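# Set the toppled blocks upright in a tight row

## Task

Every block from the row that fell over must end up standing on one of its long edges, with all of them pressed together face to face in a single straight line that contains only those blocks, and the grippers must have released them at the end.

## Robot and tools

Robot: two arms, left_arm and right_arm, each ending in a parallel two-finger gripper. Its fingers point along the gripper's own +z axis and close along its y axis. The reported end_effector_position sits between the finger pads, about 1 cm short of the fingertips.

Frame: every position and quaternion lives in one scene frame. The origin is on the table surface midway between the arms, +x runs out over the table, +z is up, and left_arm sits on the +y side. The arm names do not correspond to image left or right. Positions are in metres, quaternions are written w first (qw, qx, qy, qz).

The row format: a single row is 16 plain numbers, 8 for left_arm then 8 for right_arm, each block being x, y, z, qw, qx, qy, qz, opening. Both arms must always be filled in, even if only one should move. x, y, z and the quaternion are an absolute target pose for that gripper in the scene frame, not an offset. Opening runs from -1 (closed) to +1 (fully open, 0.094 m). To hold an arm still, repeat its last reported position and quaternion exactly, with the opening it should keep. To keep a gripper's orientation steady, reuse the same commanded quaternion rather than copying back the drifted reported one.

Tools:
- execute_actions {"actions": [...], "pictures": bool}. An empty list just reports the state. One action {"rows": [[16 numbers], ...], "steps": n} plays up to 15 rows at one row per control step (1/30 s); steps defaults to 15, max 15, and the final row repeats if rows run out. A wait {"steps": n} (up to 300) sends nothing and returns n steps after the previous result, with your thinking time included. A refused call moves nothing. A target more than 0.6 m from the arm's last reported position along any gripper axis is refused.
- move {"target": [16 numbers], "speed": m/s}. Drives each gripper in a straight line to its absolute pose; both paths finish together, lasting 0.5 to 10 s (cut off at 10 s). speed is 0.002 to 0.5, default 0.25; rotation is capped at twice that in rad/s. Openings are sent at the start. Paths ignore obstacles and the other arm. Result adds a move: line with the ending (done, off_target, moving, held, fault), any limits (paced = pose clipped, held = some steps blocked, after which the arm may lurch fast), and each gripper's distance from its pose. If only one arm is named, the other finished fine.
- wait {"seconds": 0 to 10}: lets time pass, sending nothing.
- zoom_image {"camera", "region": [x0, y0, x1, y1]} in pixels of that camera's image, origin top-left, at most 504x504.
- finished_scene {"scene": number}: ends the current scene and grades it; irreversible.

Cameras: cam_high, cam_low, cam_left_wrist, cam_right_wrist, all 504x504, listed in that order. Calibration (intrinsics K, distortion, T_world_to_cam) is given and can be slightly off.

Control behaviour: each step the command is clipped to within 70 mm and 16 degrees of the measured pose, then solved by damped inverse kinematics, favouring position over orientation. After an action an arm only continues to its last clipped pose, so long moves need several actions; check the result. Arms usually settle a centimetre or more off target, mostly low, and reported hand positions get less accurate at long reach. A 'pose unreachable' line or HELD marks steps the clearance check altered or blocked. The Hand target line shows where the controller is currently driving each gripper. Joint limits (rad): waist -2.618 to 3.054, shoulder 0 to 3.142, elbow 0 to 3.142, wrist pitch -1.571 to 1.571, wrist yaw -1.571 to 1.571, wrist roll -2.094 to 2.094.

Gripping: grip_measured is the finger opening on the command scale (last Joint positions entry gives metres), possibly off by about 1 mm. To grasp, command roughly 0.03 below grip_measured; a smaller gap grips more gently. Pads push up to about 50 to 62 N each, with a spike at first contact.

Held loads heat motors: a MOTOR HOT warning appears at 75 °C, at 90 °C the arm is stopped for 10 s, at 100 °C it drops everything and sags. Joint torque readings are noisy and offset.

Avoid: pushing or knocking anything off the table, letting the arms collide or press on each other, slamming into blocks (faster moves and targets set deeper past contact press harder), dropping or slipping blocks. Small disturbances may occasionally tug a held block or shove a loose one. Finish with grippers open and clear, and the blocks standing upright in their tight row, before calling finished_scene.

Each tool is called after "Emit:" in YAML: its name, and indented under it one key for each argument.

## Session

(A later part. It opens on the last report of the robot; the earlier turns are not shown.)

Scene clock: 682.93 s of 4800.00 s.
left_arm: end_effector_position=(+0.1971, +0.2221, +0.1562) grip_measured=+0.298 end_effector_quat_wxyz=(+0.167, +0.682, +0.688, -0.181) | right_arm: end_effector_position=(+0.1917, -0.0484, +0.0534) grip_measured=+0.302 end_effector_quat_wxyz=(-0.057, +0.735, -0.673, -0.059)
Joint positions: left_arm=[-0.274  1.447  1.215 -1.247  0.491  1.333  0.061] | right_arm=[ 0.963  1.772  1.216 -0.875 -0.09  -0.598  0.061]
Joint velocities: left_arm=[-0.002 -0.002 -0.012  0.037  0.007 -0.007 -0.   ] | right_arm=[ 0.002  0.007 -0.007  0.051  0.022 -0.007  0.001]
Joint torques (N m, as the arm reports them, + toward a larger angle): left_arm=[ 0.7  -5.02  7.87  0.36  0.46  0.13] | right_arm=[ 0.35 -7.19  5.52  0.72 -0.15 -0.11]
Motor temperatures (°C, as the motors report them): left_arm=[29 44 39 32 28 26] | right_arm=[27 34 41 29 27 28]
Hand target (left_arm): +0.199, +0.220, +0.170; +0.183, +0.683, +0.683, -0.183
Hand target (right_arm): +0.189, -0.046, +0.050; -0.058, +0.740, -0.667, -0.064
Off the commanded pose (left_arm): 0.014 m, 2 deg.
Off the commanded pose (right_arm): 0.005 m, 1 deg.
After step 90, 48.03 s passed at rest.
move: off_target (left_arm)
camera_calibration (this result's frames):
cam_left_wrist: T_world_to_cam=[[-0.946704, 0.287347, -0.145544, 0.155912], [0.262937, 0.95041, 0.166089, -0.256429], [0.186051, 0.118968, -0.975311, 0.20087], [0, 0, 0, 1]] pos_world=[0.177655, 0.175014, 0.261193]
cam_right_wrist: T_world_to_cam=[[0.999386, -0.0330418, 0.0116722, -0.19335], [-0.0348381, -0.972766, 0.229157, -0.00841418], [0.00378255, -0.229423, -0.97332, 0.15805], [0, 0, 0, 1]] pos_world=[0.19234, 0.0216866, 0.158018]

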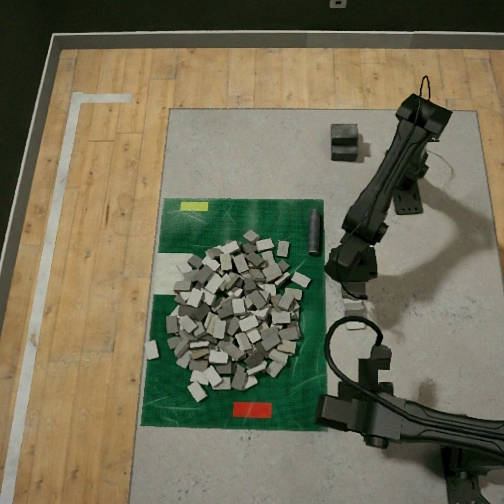

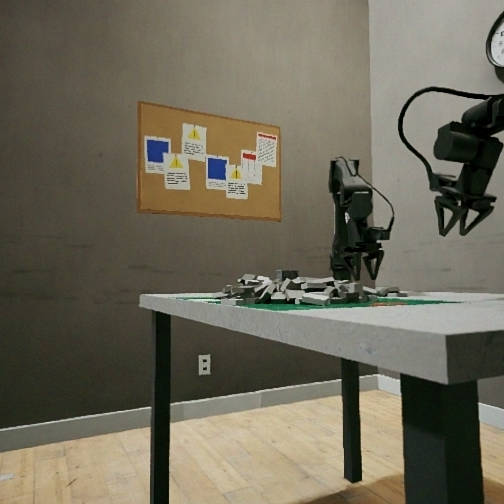

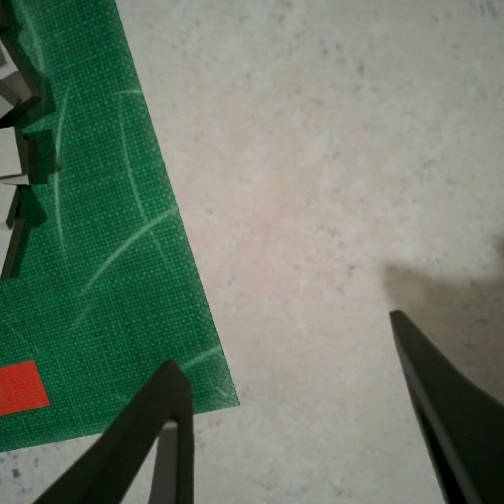

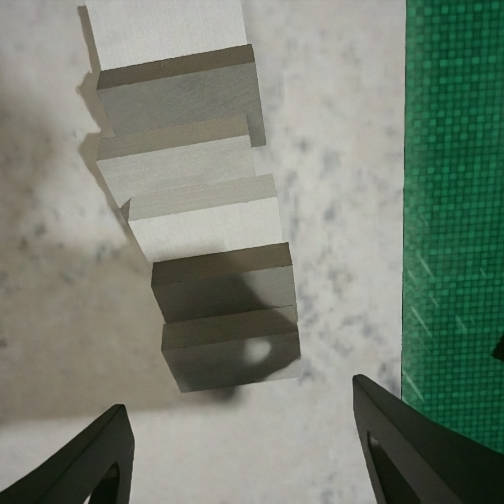

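Emit:
move:
  target: [0.200,0.220,0.170,0.183,0.683,0.683,-0.183,0.3, 0.187,-0.0455,0.030,-0.0583,0.7403,-0.6666,-0.0647,0.3]
  speed: 0.01

Scene clock: 700.13 s of 4800.00 s.
left_arm: end_effector_position=(+0.1971, +0.2221, +0.1562) grip_measured=+0.298 end_effector_quat_wxyz=(+0.167, +0.682, +0.688, -0.181) | right_arm: end_effector_position=(+0.1920, -0.0478, +0.0347) grip_measured=+0.302 end_effector_quat_wxyz=(-0.060, +0.735, -0.673, -0.060)
Joint positions: left_arm=[-0.274  1.447  1.215 -1.247  0.491  1.333  0.061] | right_arm=[ 0.963  1.796  1.165 -0.796 -0.09  -0.598  0.061]
Joint velocities: left_arm=[ 0.007  0.002 -0.017 -0.007 -0.037 -0.022  0.   ] | right_arm=[ 0.017  0.002 -0.012  0.007 -0.022 -0.081  0.001]
Joint torques (N m, as the arm reports them, + toward a larger angle): left_arm=[ 0.65 -5.02  7.82  0.35  0.42  0.11] | right_arm=[ 0.82 -6.99  5.3   0.77 -0.15 -0.05]
Motor temperatures (°C, as the motors report them): left_arm=[29 43 39 31 28 26] | right_arm=[27 34 39 30 27 28]
Hand target (left_arm): +0.200, +0.220, +0.170; +0.183, +0.683, +0.683, -0.182
Hand target (right_arm): +0.187, -0.046, +0.030; -0.058, +0.740, -0.667, -0.065
Off the commanded pose (left_arm): 0.014 m, 2 deg.
Off the commanded pose (right_arm): 0.007 m, 1 deg.
After step 90, 11.57 s passed at rest.
move: off_target (left_arm)
camera_calibration (this result's frames):
cam_left_wrist: T_world_to_cam=[[-0.946704, 0.287347, -0.145544, 0.155912], [0.262937, 0.95041, 0.166089, -0.256429], [0.186051, 0.118968, -0.975311, 0.20087], [0, 0, 0, 1]] pos_world=[0.177655, 0.175014, 0.261193]
cam_right_wrist: T_world_to_cam=[[0.999386, -0.032289, 0.0135938, -0.193395], [-0.0345213, -0.973742, 0.225023, -0.00351141], [0.00597103, -0.225355, -0.974259, 0.139756], [0, 0, 0, 1]] pos_world=[0.19232, 0.0218309, 0.139577]

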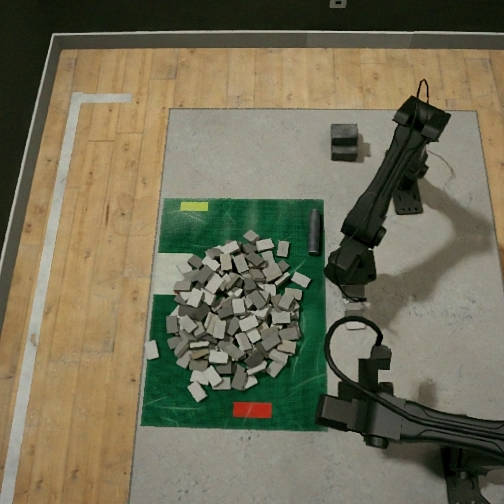

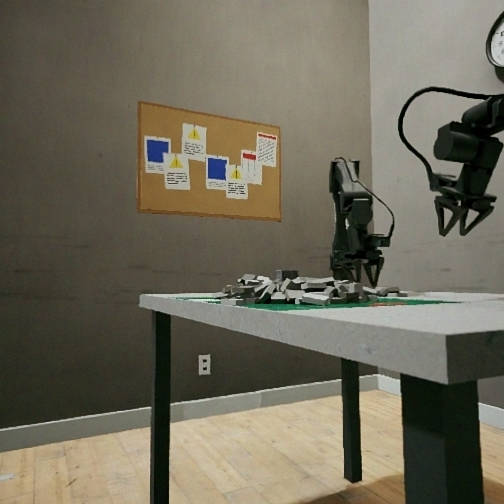

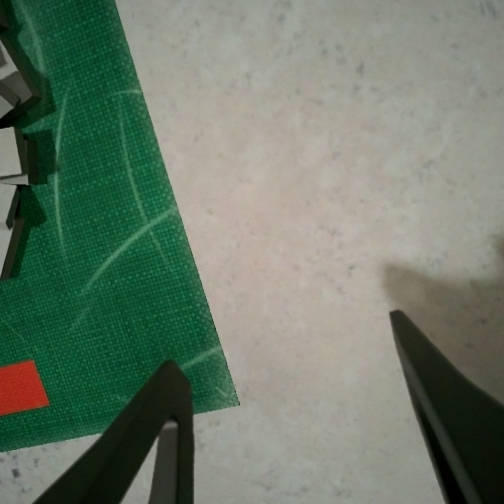

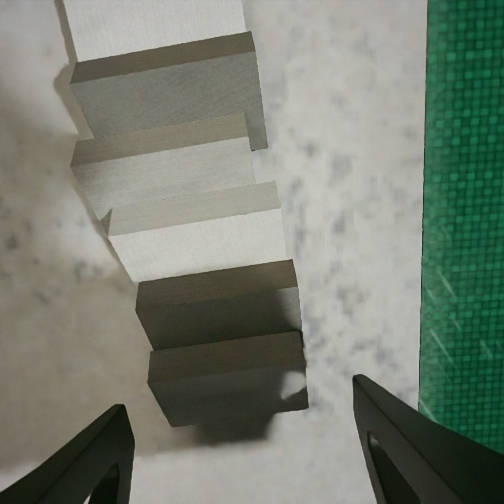

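Emit:
move:
  target: [0.200,0.220,0.170,0.183,0.683,0.683,-0.183,0.3, 0.183,-0.0485,0.027,-0.0583,0.7403,-0.6666,-0.0647,0.3]
  speed: 0.006

Scene clock: 714.97 s of 4800.00 s.
left_arm: end_effector_position=(+0.1970, +0.2221, +0.1562) grip_measured=+0.298 end_effector_quat_wxyz=(+0.167, +0.682, +0.688, -0.181) | right_arm: end_effector_position=(+0.1875, -0.0509, +0.0283) grip_measured=+0.302 end_effector_quat_wxyz=(-0.055, +0.737, -0.671, -0.059)
Joint positions: left_arm=[-0.274  1.447  1.215 -1.247  0.491  1.333  0.061] | right_arm=[ 0.97   1.796  1.138 -0.779 -0.09  -0.598  0.061]
Joint velocities: left_arm=[-0.022  0.007  0.002 -0.007 -0.022  0.037  0.001] | right_arm=[-0.012 -0.002 -0.002  0.022 -0.037 -0.037 -0.   ]
Joint torques (N m, as the arm reports them, + toward a larger angle): left_arm=[ 0.7  -5.09  7.88  0.35  0.41  0.12] | right_arm=[ 0.79 -7.96  5.1   0.72 -0.12  0.01]
Motor temperatures (°C, as the motors report them): left_arm=[29 42 40 31 28 26] | right_arm=[27 34 38 30 27 28]
Hand target (left_arm): +0.199, +0.220, +0.170; +0.183, +0.683, +0.683, -0.183
Hand target (right_arm): +0.183, -0.048, +0.027; -0.058, +0.740, -0.667, -0.065
Off the commanded pose (left_arm): 0.014 m, 2 deg.
Off the commanded pose (right_arm): 0.005 m, 1 deg.
After step 90, 8.87 s passed at rest.
move: off_target (left_arm)
camera_calibration (this result's frames):
cam_left_wrist: T_world_to_cam=[[-0.946759, 0.287358, -0.145168, 0.155775], [0.262999, 0.950397, 0.166065, -0.256427], [0.185687, 0.119045, -0.975371, 0.20094], [0, 0, 0, 1]] pos_world=[0.17761, 0.175024, 0.261188]
cam_right_wrist: T_world_to_cam=[[0.999634, -0.0253375, 0.00950905, -0.188528], [-0.0268548, -0.972203, 0.232593, -0.0068062], [0.00335141, -0.232763, -0.972528, 0.132912], [0, 0, 0, 1]] pos_world=[0.18783, 0.0195432, 0.132636]

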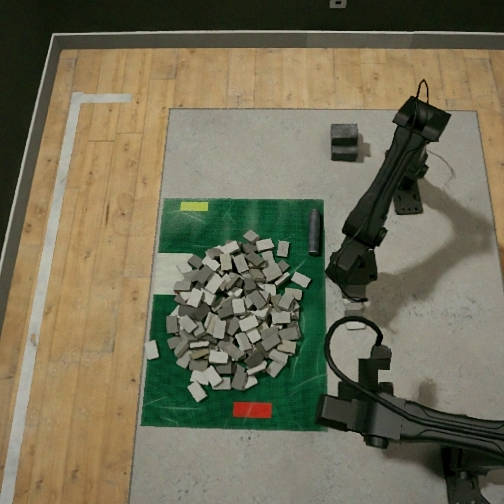

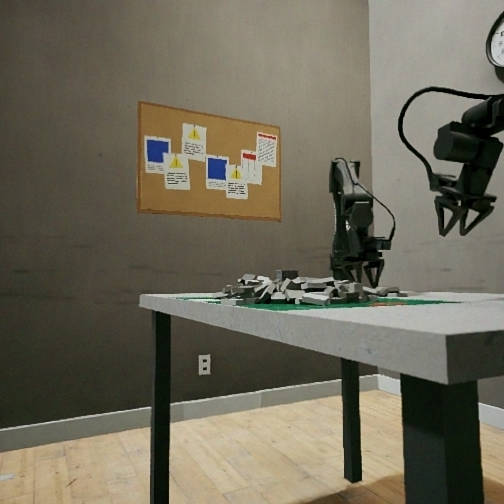

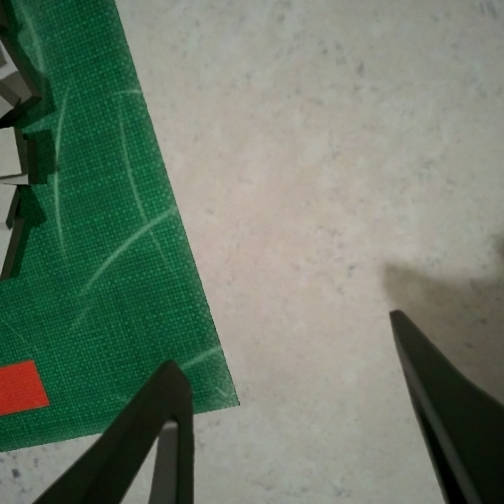

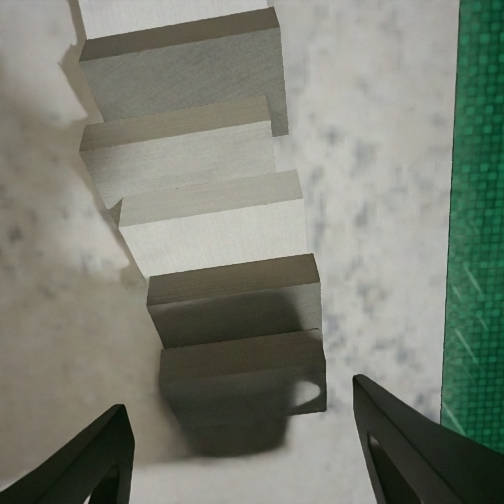

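Emit:
move:
  target: [0.200,0.220,0.170,0.183,0.683,0.683,-0.183,0.3, 0.183,-0.0485,0.0205,-0.0583,0.7403,-0.6666,-0.0647,0.3]
  speed: 0.004

Scene clock: 721.27 s of 4800.00 s.
left_arm: end_effector_position=(+0.1970, +0.2221, +0.1562) grip_measured=+0.298 end_effector_quat_wxyz=(+0.167, +0.682, +0.688, -0.181) | right_arm: end_effector_position=(+0.1881, -0.0497, +0.0253) grip_measured=+0.302 end_effector_quat_wxyz=(-0.061, +0.737, -0.670, -0.060)
Joint positions: left_arm=[-0.274  1.447  1.215 -1.247  0.491  1.333  0.061] | right_arm=[ 0.97   1.796  1.124 -0.753 -0.09  -0.598  0.061]
Joint velocities: left_arm=[-0.012  0.007  0.007 -0.007 -0.022  0.022  0.   ] | right_arm=[ 0.012  0.012 -0.012  0.066 -0.007 -0.11   0.002]
Joint torques (N m, as the arm reports them, + toward a larger angle): left_arm=[ 0.74 -5.02  7.81  0.35  0.43  0.13] | right_arm=[ 0.84 -7.08  5.07  0.76 -0.11  0.  ]
Motor temperatures (°C, as the motors report them): left_arm=[29 42 39 31 28 26] | right_arm=[27 34 38 30 27 28]
Hand target (left_arm): +0.200, +0.220, +0.170; +0.183, +0.683, +0.683, -0.183
Hand target (right_arm): +0.183, -0.049, +0.021; -0.058, +0.740, -0.667, -0.065
Off the commanded pose (left_arm): 0.014 m, 2 deg.
Off the commanded pose (right_arm): 0.007 m, 1 deg.
move: off_target (left_arm)
camera_calibration (this result's frames):
cam_left_wrist: T_world_to_cam=[[-0.946759, 0.287358, -0.145168, 0.155775], [0.262999, 0.950397, 0.166065, -0.256427], [0.185687, 0.119045, -0.975371, 0.20094], [0, 0, 0, 1]] pos_world=[0.17761, 0.175024, 0.261188]
cam_right_wrist: T_world_to_cam=[[0.999566, -0.0254591, 0.0148367, -0.189235], [-0.0281259, -0.974478, 0.222716, -0.00462334], [0.00878792, -0.223037, -0.97477, 0.129836], [0, 0, 0, 1]] pos_world=[0.187882, 0.0196351, 0.130398]

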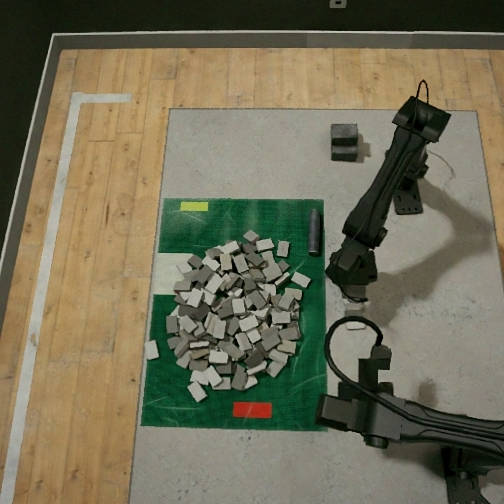

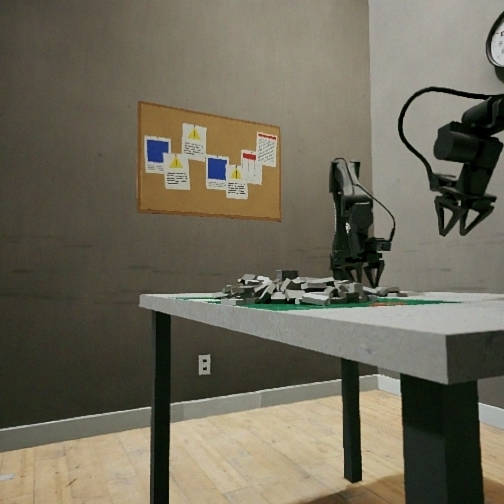

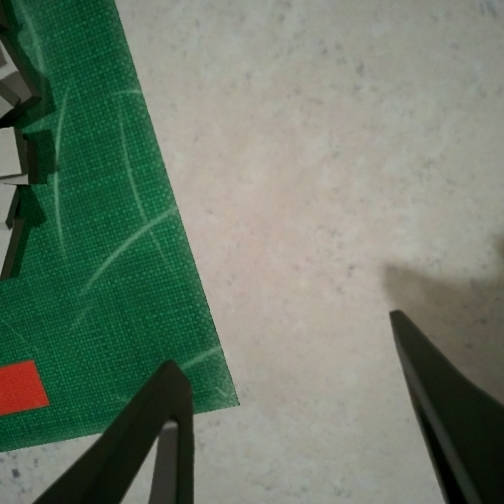

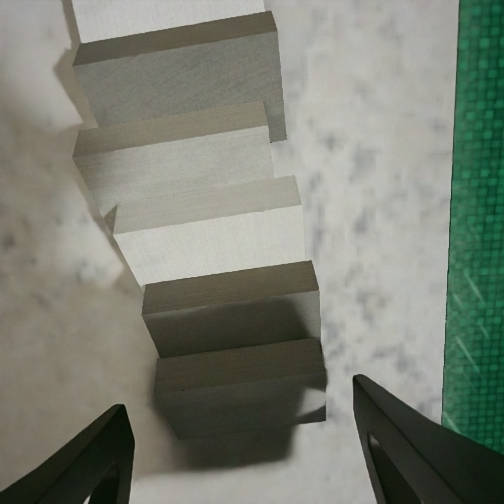

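Emit:
move:
  target: [0.200,0.220,0.170,0.183,0.683,0.683,-0.183,0.3, 0.183,-0.050,0.0165,-0.0583,0.7403,-0.6666,-0.0647,0.3]
  speed: 0.004

Scene clock: 727.50 s of 4800.00 s.
left_arm: end_effector_position=(+0.1970, +0.2222, +0.1562) grip_measured=+0.298 end_effector_quat_wxyz=(+0.167, +0.682, +0.688, -0.181) | right_arm: end_effector_position=(+0.1876, -0.0507, +0.0220) grip_measured=+0.302 end_effector_quat_wxyz=(-0.062, +0.737, -0.670, -0.061)
Joint positions: left_arm=[-0.274  1.447  1.215 -1.247  0.491  1.333  0.061] | right_arm=[ 0.97   1.796  1.109 -0.736 -0.09  -0.598  0.061]
Joint velocities: left_arm=[-0.007  0.002  0.007 -0.022 -0.037 -0.007  0.   ] | right_arm=[-0.002  0.002 -0.022  0.037 -0.037 -0.007 -0.001]
Joint torques (N m, as the arm reports them, + toward a larger angle): left_arm=[ 0.74 -5.1   7.85  0.35  0.42  0.13] | right_arm=[ 0.67 -6.91  4.99  0.76 -0.13  0.  ]
Motor temperatures (°C, as the motors report them): left_arm=[29 42 39 31 28 26] | right_arm=[27 34 38 30 27 28]
Hand target (left_arm): +0.200, +0.220, +0.170; +0.183, +0.683, +0.683, -0.182
Hand target (right_arm): +0.183, -0.050, +0.017; -0.058, +0.740, -0.667, -0.065
Off the commanded pose (left_arm): 0.014 m, 2 deg.
Off the commanded pose (right_arm): 0.007 m, 1 deg.
move: off_target (left_arm)
camera_calibration (this result's frames):
cam_left_wrist: T_world_to_cam=[[-0.946757, 0.287379, -0.145135, 0.155758], [0.262953, 0.950344, 0.166439, -0.256519], [0.185759, 0.119414, -0.975312, 0.200794], [0, 0, 0, 1]] pos_world=[0.177619, 0.175042, 0.261137]
cam_right_wrist: T_world_to_cam=[[0.999549, -0.0254898, 0.0159021, -0.188726], [-0.0283735, -0.974921, 0.220737, -0.0047115], [0.00987671, -0.221089, -0.975204, 0.126313], [0, 0, 0, 1]] pos_world=[0.18726, 0.0185224, 0.127222]

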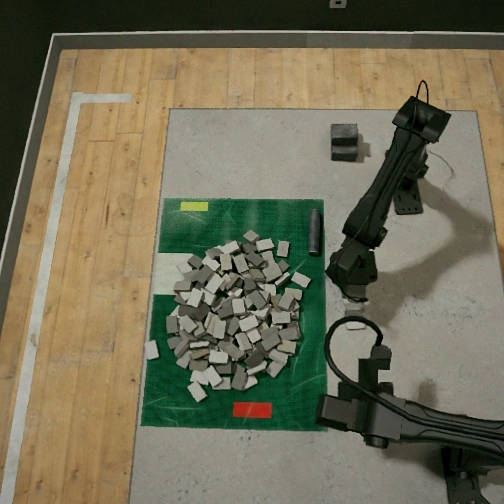

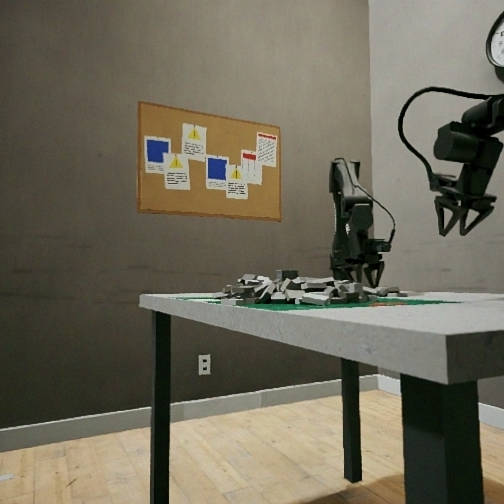

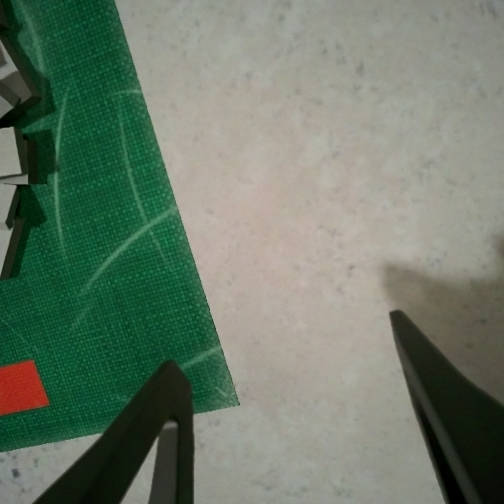

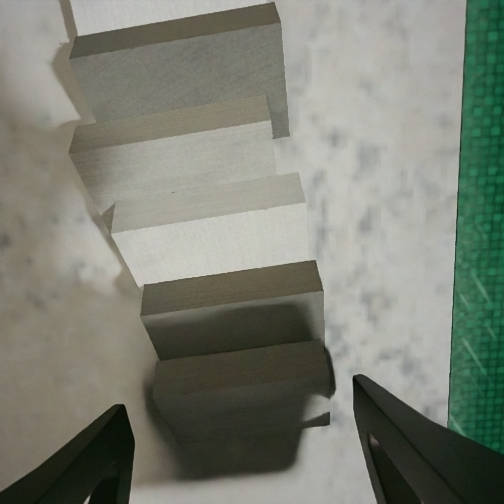

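Emit:
execute_actions:
  actions:
    - {"rows":[[0.200,0.220,0.170,0.183,0.683,0.683,-0.183,0.3, 0.183,-0.050,0.0165,-0.0583,0.7403,-0.6666,-0.0647,0.2],[0.200,0.220,0.170,0.183,0.683,0.683,-0.183,0.3, 0.183,-0.050,0.0165,-0.0583,0.7403,-0.6666,-0.0647,0.15],[0.200,0.220,0.170,0.183,0.683,0.683,-0.183,0.3, 0.183,-0.050,0.0165,-0.0583,0.7403,-0.6666,-0.0647,0.1],[0.200,0.220,0.170,0.183,0.683,0.683,-0.183,0.3, 0.183,-0.050,0.0165,-0.0583,0.7403,-0.6666,-0.0647,0.05],[0.200,0.220,0.170,0.183,0.683,0.683,-0.183,0.3, 0.183,-0.050,0.0165,-0.0583,0.7403,-0.6666,-0.0647,0.0],[0.200,0.220,0.170,0.183,0.683,0.683,-0.183,0.3, 0.183,-0.050,0.0165,-0.0583,0.7403,-0.6666,-0.0647,-0.03],[0.200,0.220,0.170,0.183,0.683,0.683,-0.183,0.3, 0.183,-0.050,0.0165,-0.0583,0.7403,-0.6666,-0.0647,-0.05],[0.200,0.220,0.170,0.183,0.683,0.683,-0.183,0.3, 0.183,-0.050,0.0165,-0.0583,0.7403,-0.6666,-0.0647,-0.07]],"steps":15}
  pictures: false

Emit:
execute_actions:
  actions:
    - {"rows":[[0.200,0.220,0.170,0.183,0.683,0.683,-0.183,0.3, 0.183,-0.050,0.0165,-0.0583,0.7403,-0.6666,-0.0647,-0.08],[0.200,0.220,0.170,0.183,0.683,0.683,-0.183,0.3, 0.183,-0.050,0.0165,-0.0583,0.7403,-0.6666,-0.0647,-0.09],[0.200,0.220,0.170,0.183,0.683,0.683,-0.183,0.3, 0.183,-0.050,0.0165,-0.0583,0.7403,-0.6666,-0.0647,-0.10],[0.200,0.220,0.170,0.183,0.683,0.683,-0.183,0.3, 0.183,-0.050,0.0165,-0.0583,0.7403,-0.6666,-0.0647,-0.11],[0.200,0.220,0.170,0.183,0.683,0.683,-0.183,0.3, 0.183,-0.050,0.0165,-0.0583,0.7403,-0.6666,-0.0647,-0.12],[0.200,0.220,0.170,0.183,0.683,0.683,-0.183,0.3, 0.183,-0.050,0.0165,-0.0583,0.7403,-0.6666,-0.0647,-0.13],[0.200,0.220,0.170,0.183,0.683,0.683,-0.183,0.3, 0.183,-0.050,0.0165,-0.0583,0.7403,-0.6666,-0.0647,-0.14]],"steps":15}
  pictures: true

Scene clock: 737.93 s of 4800.00 s.
left_arm: end_effector_position=(+0.1970, +0.2221, +0.1562) grip_measured=+0.298 end_effector_quat_wxyz=(+0.167, +0.682, +0.688, -0.181) | right_arm: end_effector_position=(+0.1878, -0.0505, +0.0220) grip_measured=-0.068 end_effector_quat_wxyz=(-0.062, +0.737, -0.670, -0.061)
Joint positions: left_arm=[-0.274  1.447  1.215 -1.247  0.491  1.333  0.061] | right_arm=[ 0.97   1.796  1.109 -0.735 -0.09  -0.598  0.044]
Joint velocities: left_arm=[-0.007  0.012  0.007  0.081  0.007  0.022  0.   ] | right_arm=[ 0.012  0.002  0.012 -0.037 -0.051 -0.066  0.001]
Joint torques (N m, as the arm reports them, + toward a larger angle): left_arm=[ 0.63 -5.1   7.78  0.37  0.42  0.12] | right_arm=[ 0.57 -6.91  4.95  0.74 -0.12 -0.03]
Motor temperatures (°C, as the motors report them): left_arm=[29 41 40 31 28 26] | right_arm=[27 34 38 30 27 28]
Hand target (left_arm): +0.199, +0.220, +0.170; +0.183, +0.683, +0.683, -0.183
Hand target (right_arm): +0.183, -0.050, +0.017; -0.058, +0.740, -0.667, -0.065
Off the commanded pose (left_arm): 0.014 m, 2 deg.
Off the commanded pose (right_arm): 0.007 m, 1 deg.
Steps of this call (steps 1 to 90: nothing new was sent; then 6.93 s passed at rest; steps 91 to 105: all 15 steps of this action). Readings (end_effector_position):
91: left_arm (+0.1970, +0.2221, +0.1562) | right_arm (+0.1877, -0.0506, +0.0220)
92: left_arm (+0.1970, +0.2221, +0.1562) | right_arm (+0.1877, -0.0506, +0.0220)
94: left_arm (+0.1970, +0.2221, +0.1562) | right_arm (+0.1877, -0.0506, +0.0220)
98: left_arm (+0.1970, +0.2221, +0.1562) | right_arm (+0.1878, -0.0505, +0.0220)
105: the state above

Scene clock: 738.43 s of 4800.00 s.
left_arm: end_effector_position=(+0.1970, +0.2221, +0.1562) grip_measured=+0.298 end_effector_quat_wxyz=(+0.167, +0.682, +0.688, -0.181) | right_arm: end_effector_position=(+0.1878, -0.0505, +0.0220) grip_measured=-0.121 end_effector_quat_wxyz=(-0.062, +0.737, -0.670, -0.061)
Joint positions: left_arm=[-0.274  1.447  1.215 -1.247  0.491  1.333  0.061] | right_arm=[ 0.97   1.796  1.109 -0.735 -0.09  -0.598  0.041]
Joint velocities: left_arm=[ 0.002  0.007 -0.017  0.051  0.007 -0.007 -0.   ] | right_arm=[-0.002 -0.007 -0.032 -0.037 -0.037 -0.051  0.001]
Joint torques (N m, as the arm reports them, + toward a larger angle): left_arm=[ 0.71 -5.09  7.83  0.37  0.43  0.13] | right_arm=[ 0.64 -6.87  5.07  0.74 -0.13 -0.04]
Motor temperatures (°C, as the motors report them): left_arm=[29 41 40 31 28 26] | right_arm=[27 34 38 30 27 28]
Hand target (left_arm): +0.199, +0.220, +0.170; +0.183, +0.683, +0.683, -0.183
Hand target (right_arm): +0.183, -0.050, +0.017; -0.058, +0.740, -0.667, -0.065
Off the commanded pose (left_arm): 0.014 m, 2 deg.
Off the commanded pose (right_arm): 0.007 m, 1 deg.
Steps of this call (steps 1 to 15: all 15 steps of this action). Readings (end_effector_position):
1: left_arm (+0.1970, +0.2221, +0.1562) | right_arm (+0.1878, -0.0505, +0.0220)
2: left_arm (+0.1970, +0.2221, +0.1562) | right_arm (+0.1878, -0.0505, +0.0220)
4: left_arm (+0.1970, +0.2221, +0.1562) | right_arm (+0.1878, -0.0505, +0.0220)
8: left_arm (+0.1970, +0.2221, +0.1562) | right_arm (+0.1878, -0.0505, +0.0220)
15: the state above
camera_calibration (this result's frames):
cam_left_wrist: T_world_to_cam=[[-0.946759, 0.287358, -0.145168, 0.155775], [0.262999, 0.950397, 0.166065, -0.256427], [0.185687, 0.119045, -0.975371, 0.20094], [0, 0, 0, 1]] pos_world=[0.17761, 0.175024, 0.261188]
cam_right_wrist: T_world_to_cam=[[0.999536, -0.0255542, 0.016591, -0.18889], [-0.0285833, -0.975025, 0.220247, -0.00453938], [0.0105484, -0.220619, -0.975303, 0.126261], [0, 0, 0, 1]] pos_world=[0.187341, 0.0186027, 0.127277]

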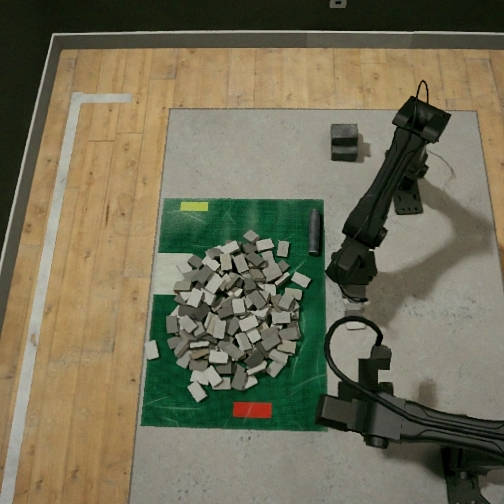

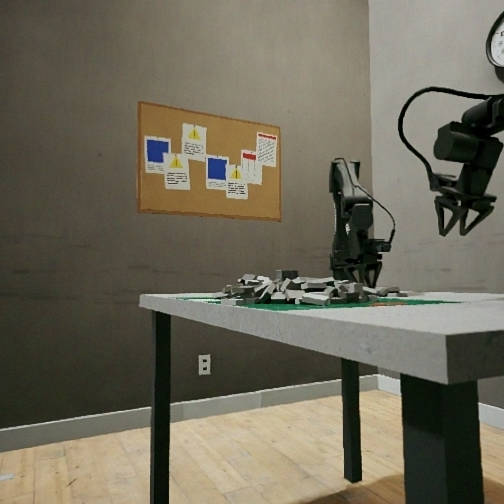

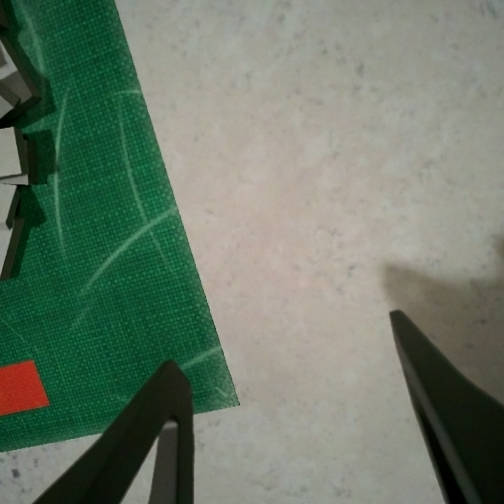

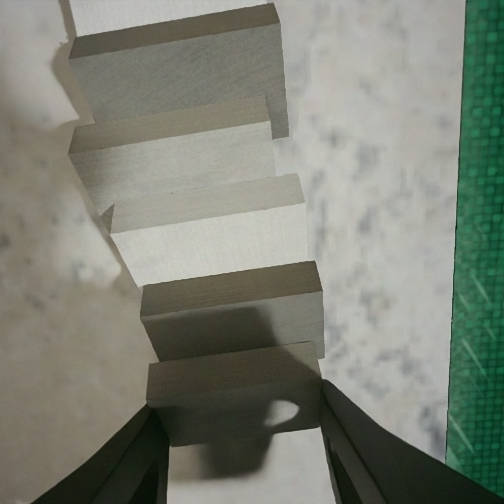

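Emit:
move:
  target: [0.200,0.220,0.170,0.183,0.683,0.683,-0.183,0.3, 0.183,-0.056,0.075,-0.0583,0.7403,-0.6666,-0.0647,-0.155]
  speed: 0.012

Scene clock: 746.67 s of 4800.00 s.
left_arm: end_effector_position=(+0.1970, +0.2221, +0.1562) grip_measured=+0.298 end_effector_quat_wxyz=(+0.167, +0.682, +0.688, -0.181) | right_arm: end_effector_position=(+0.1790, -0.0663, +0.0544) grip_measured=-0.126 end_effector_quat_wxyz=(-0.031, +0.738, -0.672, -0.053)
Joint positions: left_arm=[-0.274  1.447  1.215 -1.247  0.491  1.333  0.061] | right_arm=[ 0.97   1.738  1.185 -0.932 -0.09  -0.598  0.041]
Joint velocities: left_arm=[-0.002  0.002 -0.012  0.007  0.007 -0.007  0.001] | right_arm=[-0.012 -0.017  0.022  0.022 -0.022 -0.081 -0.   ]
Joint torques (N m, as the arm reports them, + toward a larger angle): left_arm=[ 0.67 -5.06  7.83  0.36  0.4   0.13] | right_arm=[-0.03 -9.81  9.41  0.36 -0.14 -0.11]
Motor temperatures (°C, as the motors report them): left_arm=[29 41 40 31 28 26] | right_arm=[27 35 38 30 27 28]
Hand target (left_arm): +0.199, +0.220, +0.170; +0.183, +0.683, +0.683, -0.183
Hand target (right_arm): +0.183, -0.056, +0.075; -0.059, +0.740, -0.666, -0.065
Off the commanded pose (left_arm): 0.014 m, 2 deg.
Off the commanded pose (right_arm): 0.023 m, 3 deg.
After step 90, 0.57 s passed at rest.
move: off_target (left_arm, right_arm)
camera_calibration (this result's frames):
cam_left_wrist: T_world_to_cam=[[-0.946759, 0.287358, -0.145168, 0.155775], [0.262999, 0.950397, 0.166065, -0.256427], [0.185687, 0.119045, -0.975371, 0.20094], [0, 0, 0, 1]] pos_world=[0.17761, 0.175024, 0.261188]
cam_right_wrist: T_world_to_cam=[[0.999593, -0.0254519, -0.0128915, -0.179437], [-0.0209372, -0.961345, 0.274548, -0.0306848], [-0.019381, -0.274167, -0.961487, 0.155529], [0, 0, 0, 1]] pos_world=[0.181736, 0.00857518, 0.15565]

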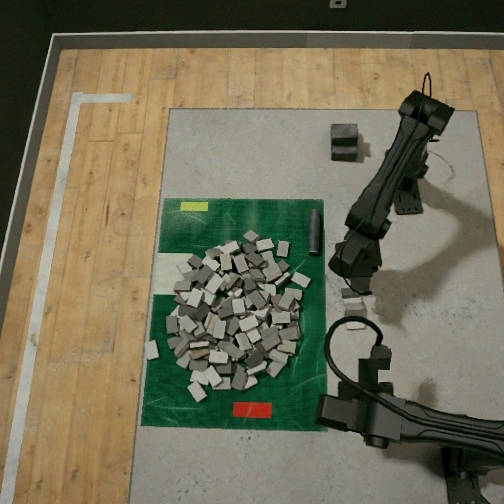

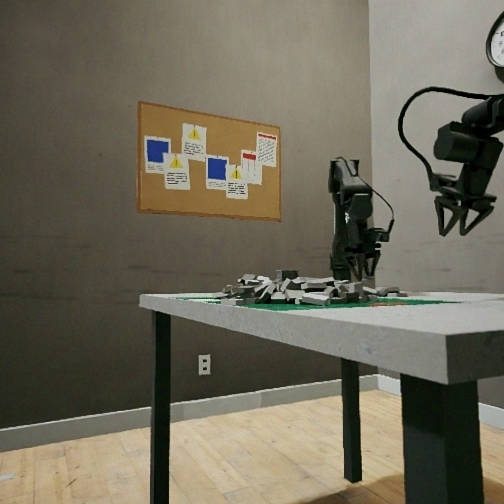

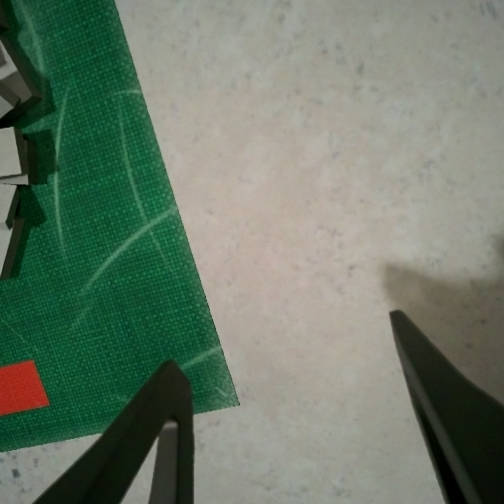

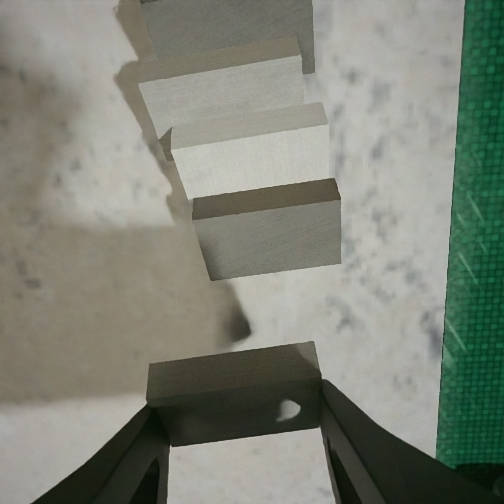

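Emit:
move:
  target: [0.200,0.220,0.170,0.183,0.683,0.683,-0.183,0.3, 0.185,-0.070,0.085,-0.3642,0.6061,-0.6061,-0.3642,-0.155]
  speed: 0.08

Scene clock: 776.70 s of 4800.00 s.
left_arm: end_effector_position=(+0.1970, +0.2221, +0.1562) grip_measured=+0.298 end_effector_quat_wxyz=(+0.167, +0.682, +0.688, -0.181) | right_arm: end_effector_position=(+0.1841, -0.0716, +0.0764) grip_measured=-0.126 end_effector_quat_wxyz=(+0.349, -0.607, +0.621, +0.353)
Joint positions: left_arm=[-0.274  1.447  1.215 -1.247  0.491  1.333  0.061] | right_arm=[ 0.636  1.309  0.38   0.207 -0.695 -0.495  0.041]
Joint velocities: left_arm=[-0.002  0.002  0.002 -0.022 -0.007  0.007 -0.001] | right_arm=[ 0.012 -0.017  0.017  0.081  0.022 -0.037 -0.001]
Joint torques (N m, as the arm reports them, + toward a larger angle): left_arm=[ 0.64 -5.07  7.85  0.36  0.43  0.14] | right_arm=[-0.63 -5.29  5.49  1.8  -0.4   0.09]
Motor temperatures (°C, as the motors report them): left_arm=[29 41 40 30 28 26] | right_arm=[27 36 39 30 27 28]
Hand target (left_arm): +0.199, +0.220, +0.170; +0.183, +0.683, +0.683, -0.183
Hand target (right_arm): +0.185, -0.071, +0.086; -0.365, +0.602, -0.611, -0.361
Off the commanded pose (left_arm): 0.014 m, 2 deg.
Off the commanded pose (right_arm): 0.009 m, 3 deg.
After step 90, 20.40 s passed at rest.
move: off_target (left_arm, right_arm)
camera_calibration (this result's frames):
cam_left_wrist: T_world_to_cam=[[-0.946759, 0.287358, -0.145168, 0.155775], [0.262999, 0.950397, 0.166065, -0.256427], [0.185687, 0.119045, -0.975371, 0.20094], [0, 0, 0, 1]] pos_world=[0.17761, 0.175024, 0.261188]
cam_right_wrist: T_world_to_cam=[[0.990017, -0.0968609, -0.102396, -0.180882], [-0.138878, -0.794464, -0.59122, 0.0580612], [-0.0240841, 0.599538, -0.799984, 0.226328], [0, 0, 0, 1]] pos_world=[0.19259, -0.107085, 0.196864]

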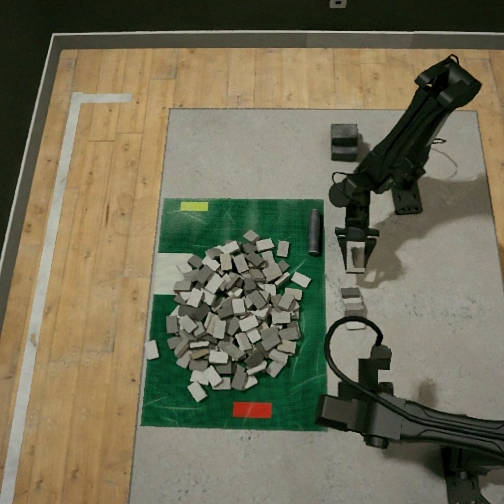

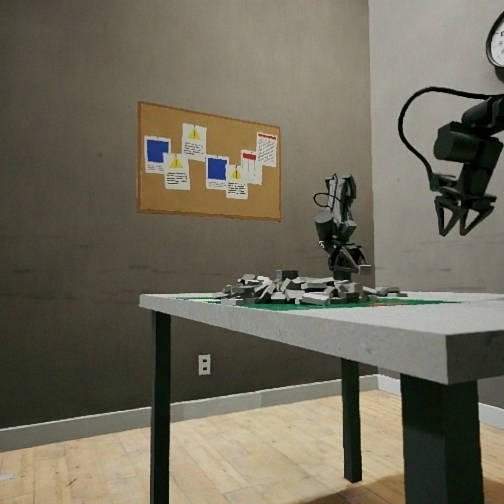

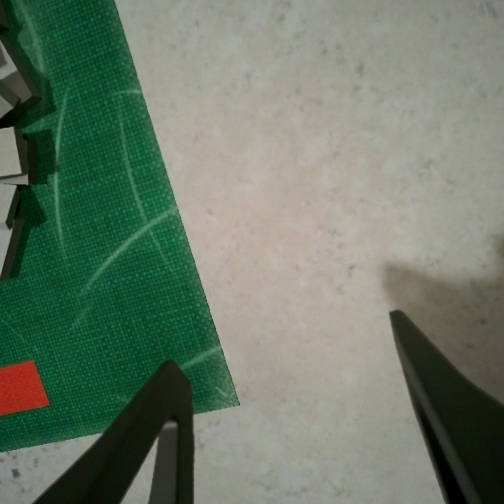

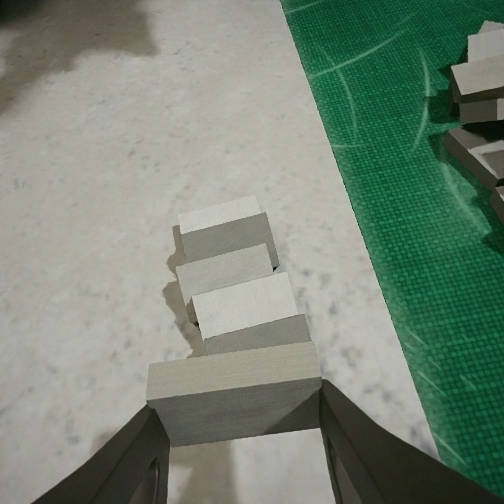

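Emit:
move:
  target: [0.200,0.220,0.170,0.183,0.683,0.683,-0.183,0.3, 0.186,-0.070,0.028,-0.3642,0.6061,-0.6061,-0.3642,-0.155]
  speed: 0.02

Scene clock: 788.20 s of 4800.00 s.
left_arm: end_effector_position=(+0.1970, +0.2221, +0.1562) grip_measured=+0.298 end_effector_quat_wxyz=(+0.167, +0.682, +0.688, -0.181) | right_arm: end_effector_position=(+0.1866, -0.0693, +0.0252) grip_measured=-0.126 end_effector_quat_wxyz=(+0.354, -0.606, +0.616, +0.358)
Joint positions: left_arm=[-0.274  1.447  1.215 -1.247  0.491  1.333  0.061] | right_arm=[ 0.63   1.615  0.284  0.624 -0.71  -0.494  0.041]
Joint velocities: left_arm=[-0.012 -0.002  0.007  0.007  0.037  0.037 -0.   ] | right_arm=[-0.007 -0.007 -0.007  0.051 -0.051  0.022 -0.   ]
Joint torques (N m, as the arm reports them, + toward a larger angle): left_arm=[ 0.64 -4.98  7.82  0.35  0.42  0.14] | right_arm=[-0.61 -3.9   3.55  1.83 -0.41 -0.06]
Motor temperatures (°C, as the motors report them): left_arm=[29 40 40 30 28 26] | right_arm=[27 35 38 32 27 28]
Hand target (left_arm): +0.199, +0.220, +0.170; +0.183, +0.683, +0.683, -0.183
Hand target (right_arm): +0.186, -0.070, +0.027; -0.364, +0.606, -0.607, -0.364
Off the commanded pose (left_arm): 0.014 m, 2 deg.
Off the commanded pose (right_arm): 0.003 m, 2 deg.
After step 90, 5.83 s passed at rest.
move: off_target (left_arm)
camera_calibration (this result's frames):
cam_left_wrist: T_world_to_cam=[[-0.946759, 0.287358, -0.145168, 0.155775], [0.262999, 0.950397, 0.166065, -0.256427], [0.185687, 0.119045, -0.975371, 0.20094], [0, 0, 0, 1]] pos_world=[0.17761, 0.175024, 0.261188]
cam_right_wrist: T_world_to_cam=[[0.990785, -0.0909765, -0.100345, -0.188143], [-0.133361, -0.784767, -0.605273, 0.029961], [-0.0236822, 0.613077, -0.789668, 0.184702], [0, 0, 0, 1]] pos_world=[0.194779, -0.106841, 0.145109]

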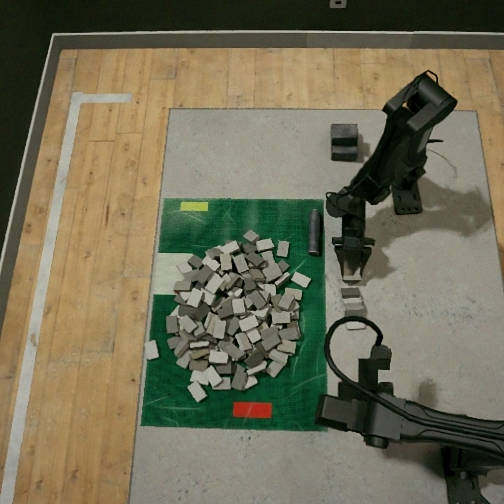

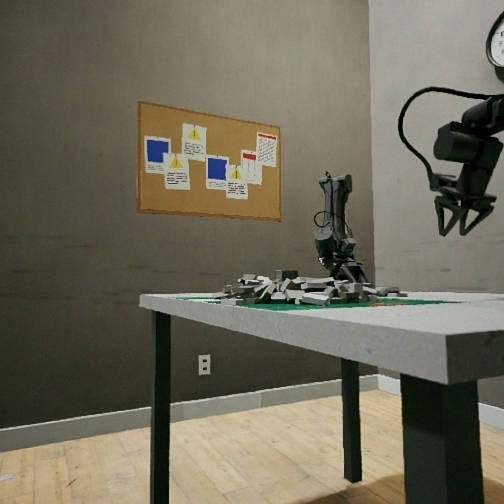

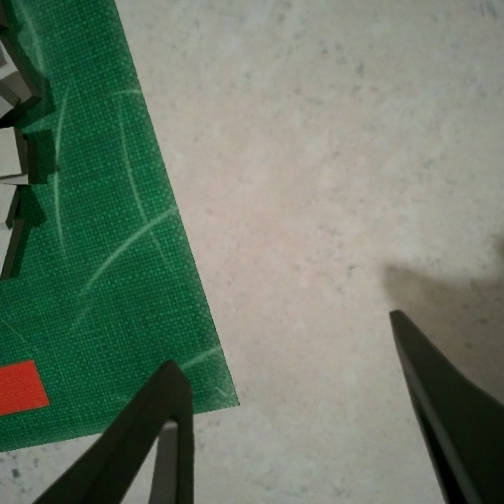

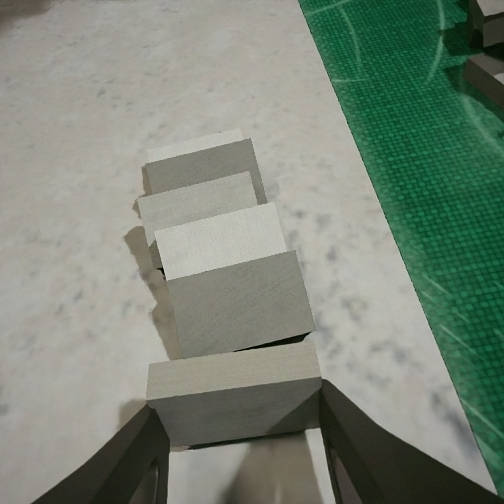

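Emit:
move:
  target: [0.200,0.220,0.170,0.183,0.683,0.683,-0.183,0.3, 0.186,-0.070,0.0195,-0.3642,0.6061,-0.6061,-0.3642,-0.155]
  speed: 0.004

Scene clock: 808.13 s of 4800.00 s.
left_arm: end_effector_position=(+0.1970, +0.2222, +0.1562) grip_measured=+0.298 end_effector_quat_wxyz=(+0.167, +0.682, +0.688, -0.181) | right_arm: end_effector_position=(+0.1899, -0.0661, +0.0212) grip_measured=-0.126 end_effector_quat_wxyz=(+0.363, -0.606, +0.611, +0.358)
Joint positions: left_arm=[-0.274  1.447  1.215 -1.247  0.491  1.333  0.061] | right_arm=[ 0.63   1.672  0.284  0.702 -0.711 -0.494  0.041]
Joint velocities: left_arm=[ 0.007 -0.012 -0.022  0.022  0.066 -0.007 -0.   ] | right_arm=[-0.002 -0.002 -0.002 -0.007 -0.007 -0.051 -0.001]
Joint torques (N m, as the arm reports them, + toward a larger angle): left_arm=[ 0.74 -5.07  7.84  0.35  0.42  0.11] | right_arm=[-0.6  -4.1   2.51  1.82 -0.39 -0.07]
Motor temperatures (°C, as the motors report them): left_arm=[29 40 40 30 28 26] | right_arm=[27 34 37 34 27 28]
Hand target (left_arm): +0.200, +0.220, +0.170; +0.183, +0.683, +0.683, -0.182
Hand target (right_arm): +0.186, -0.070, +0.020; -0.364, +0.606, -0.606, -0.364
Off the commanded pose (left_arm): 0.014 m, 2 deg.
Off the commanded pose (right_arm): 0.006 m, 1 deg.
After step 90, 12.57 s passed at rest.
move: off_target (left_arm)
camera_calibration (this result's frames):
cam_left_wrist: T_world_to_cam=[[-0.946757, 0.287379, -0.145135, 0.155758], [0.262953, 0.950344, 0.166439, -0.256519], [0.185759, 0.119414, -0.975312, 0.200794], [0, 0, 0, 1]] pos_world=[0.177619, 0.175042, 0.261137]
cam_right_wrist: T_world_to_cam=[[0.992278, -0.0884738, -0.0869271, -0.191992], [-0.123374, -0.776149, -0.618362, 0.0294527], [-0.0127595, 0.624312, -0.781071, 0.178098], [0, 0, 0, 1]] pos_world=[0.196416, -0.105315, 0.14063]

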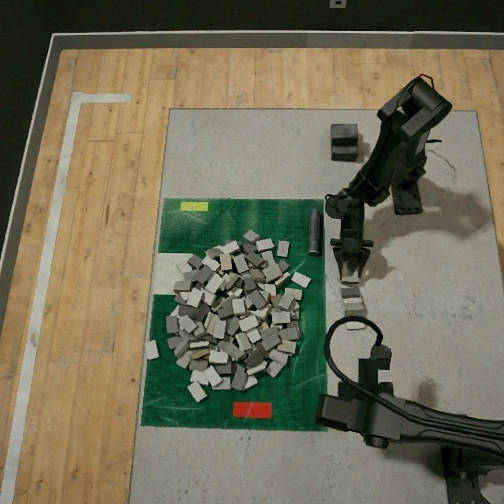

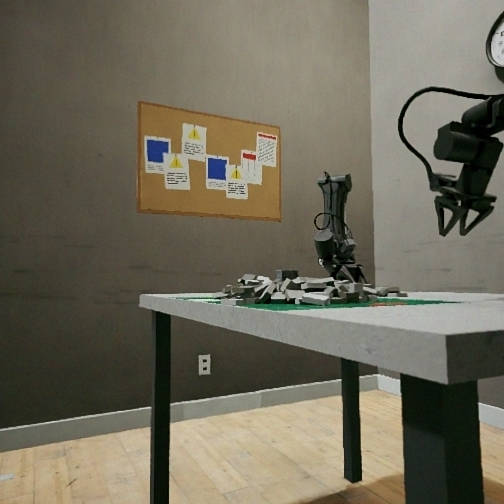

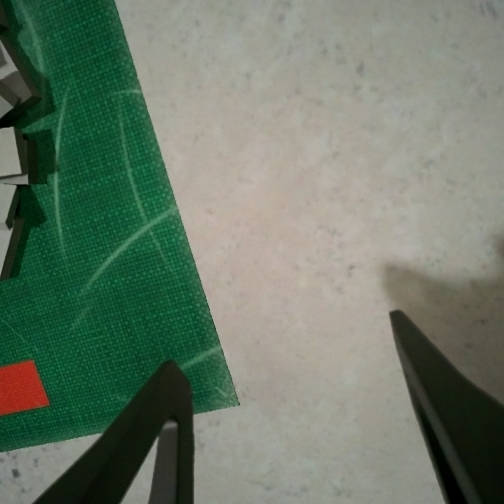

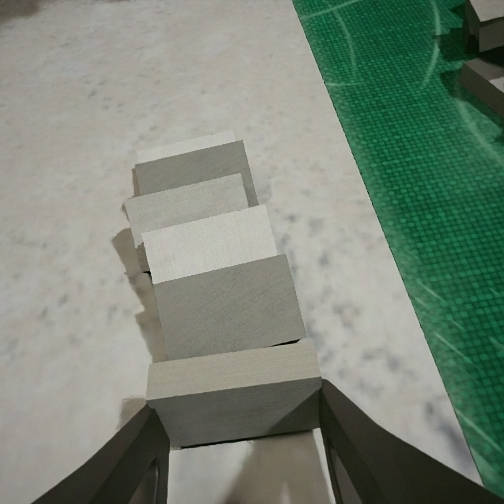

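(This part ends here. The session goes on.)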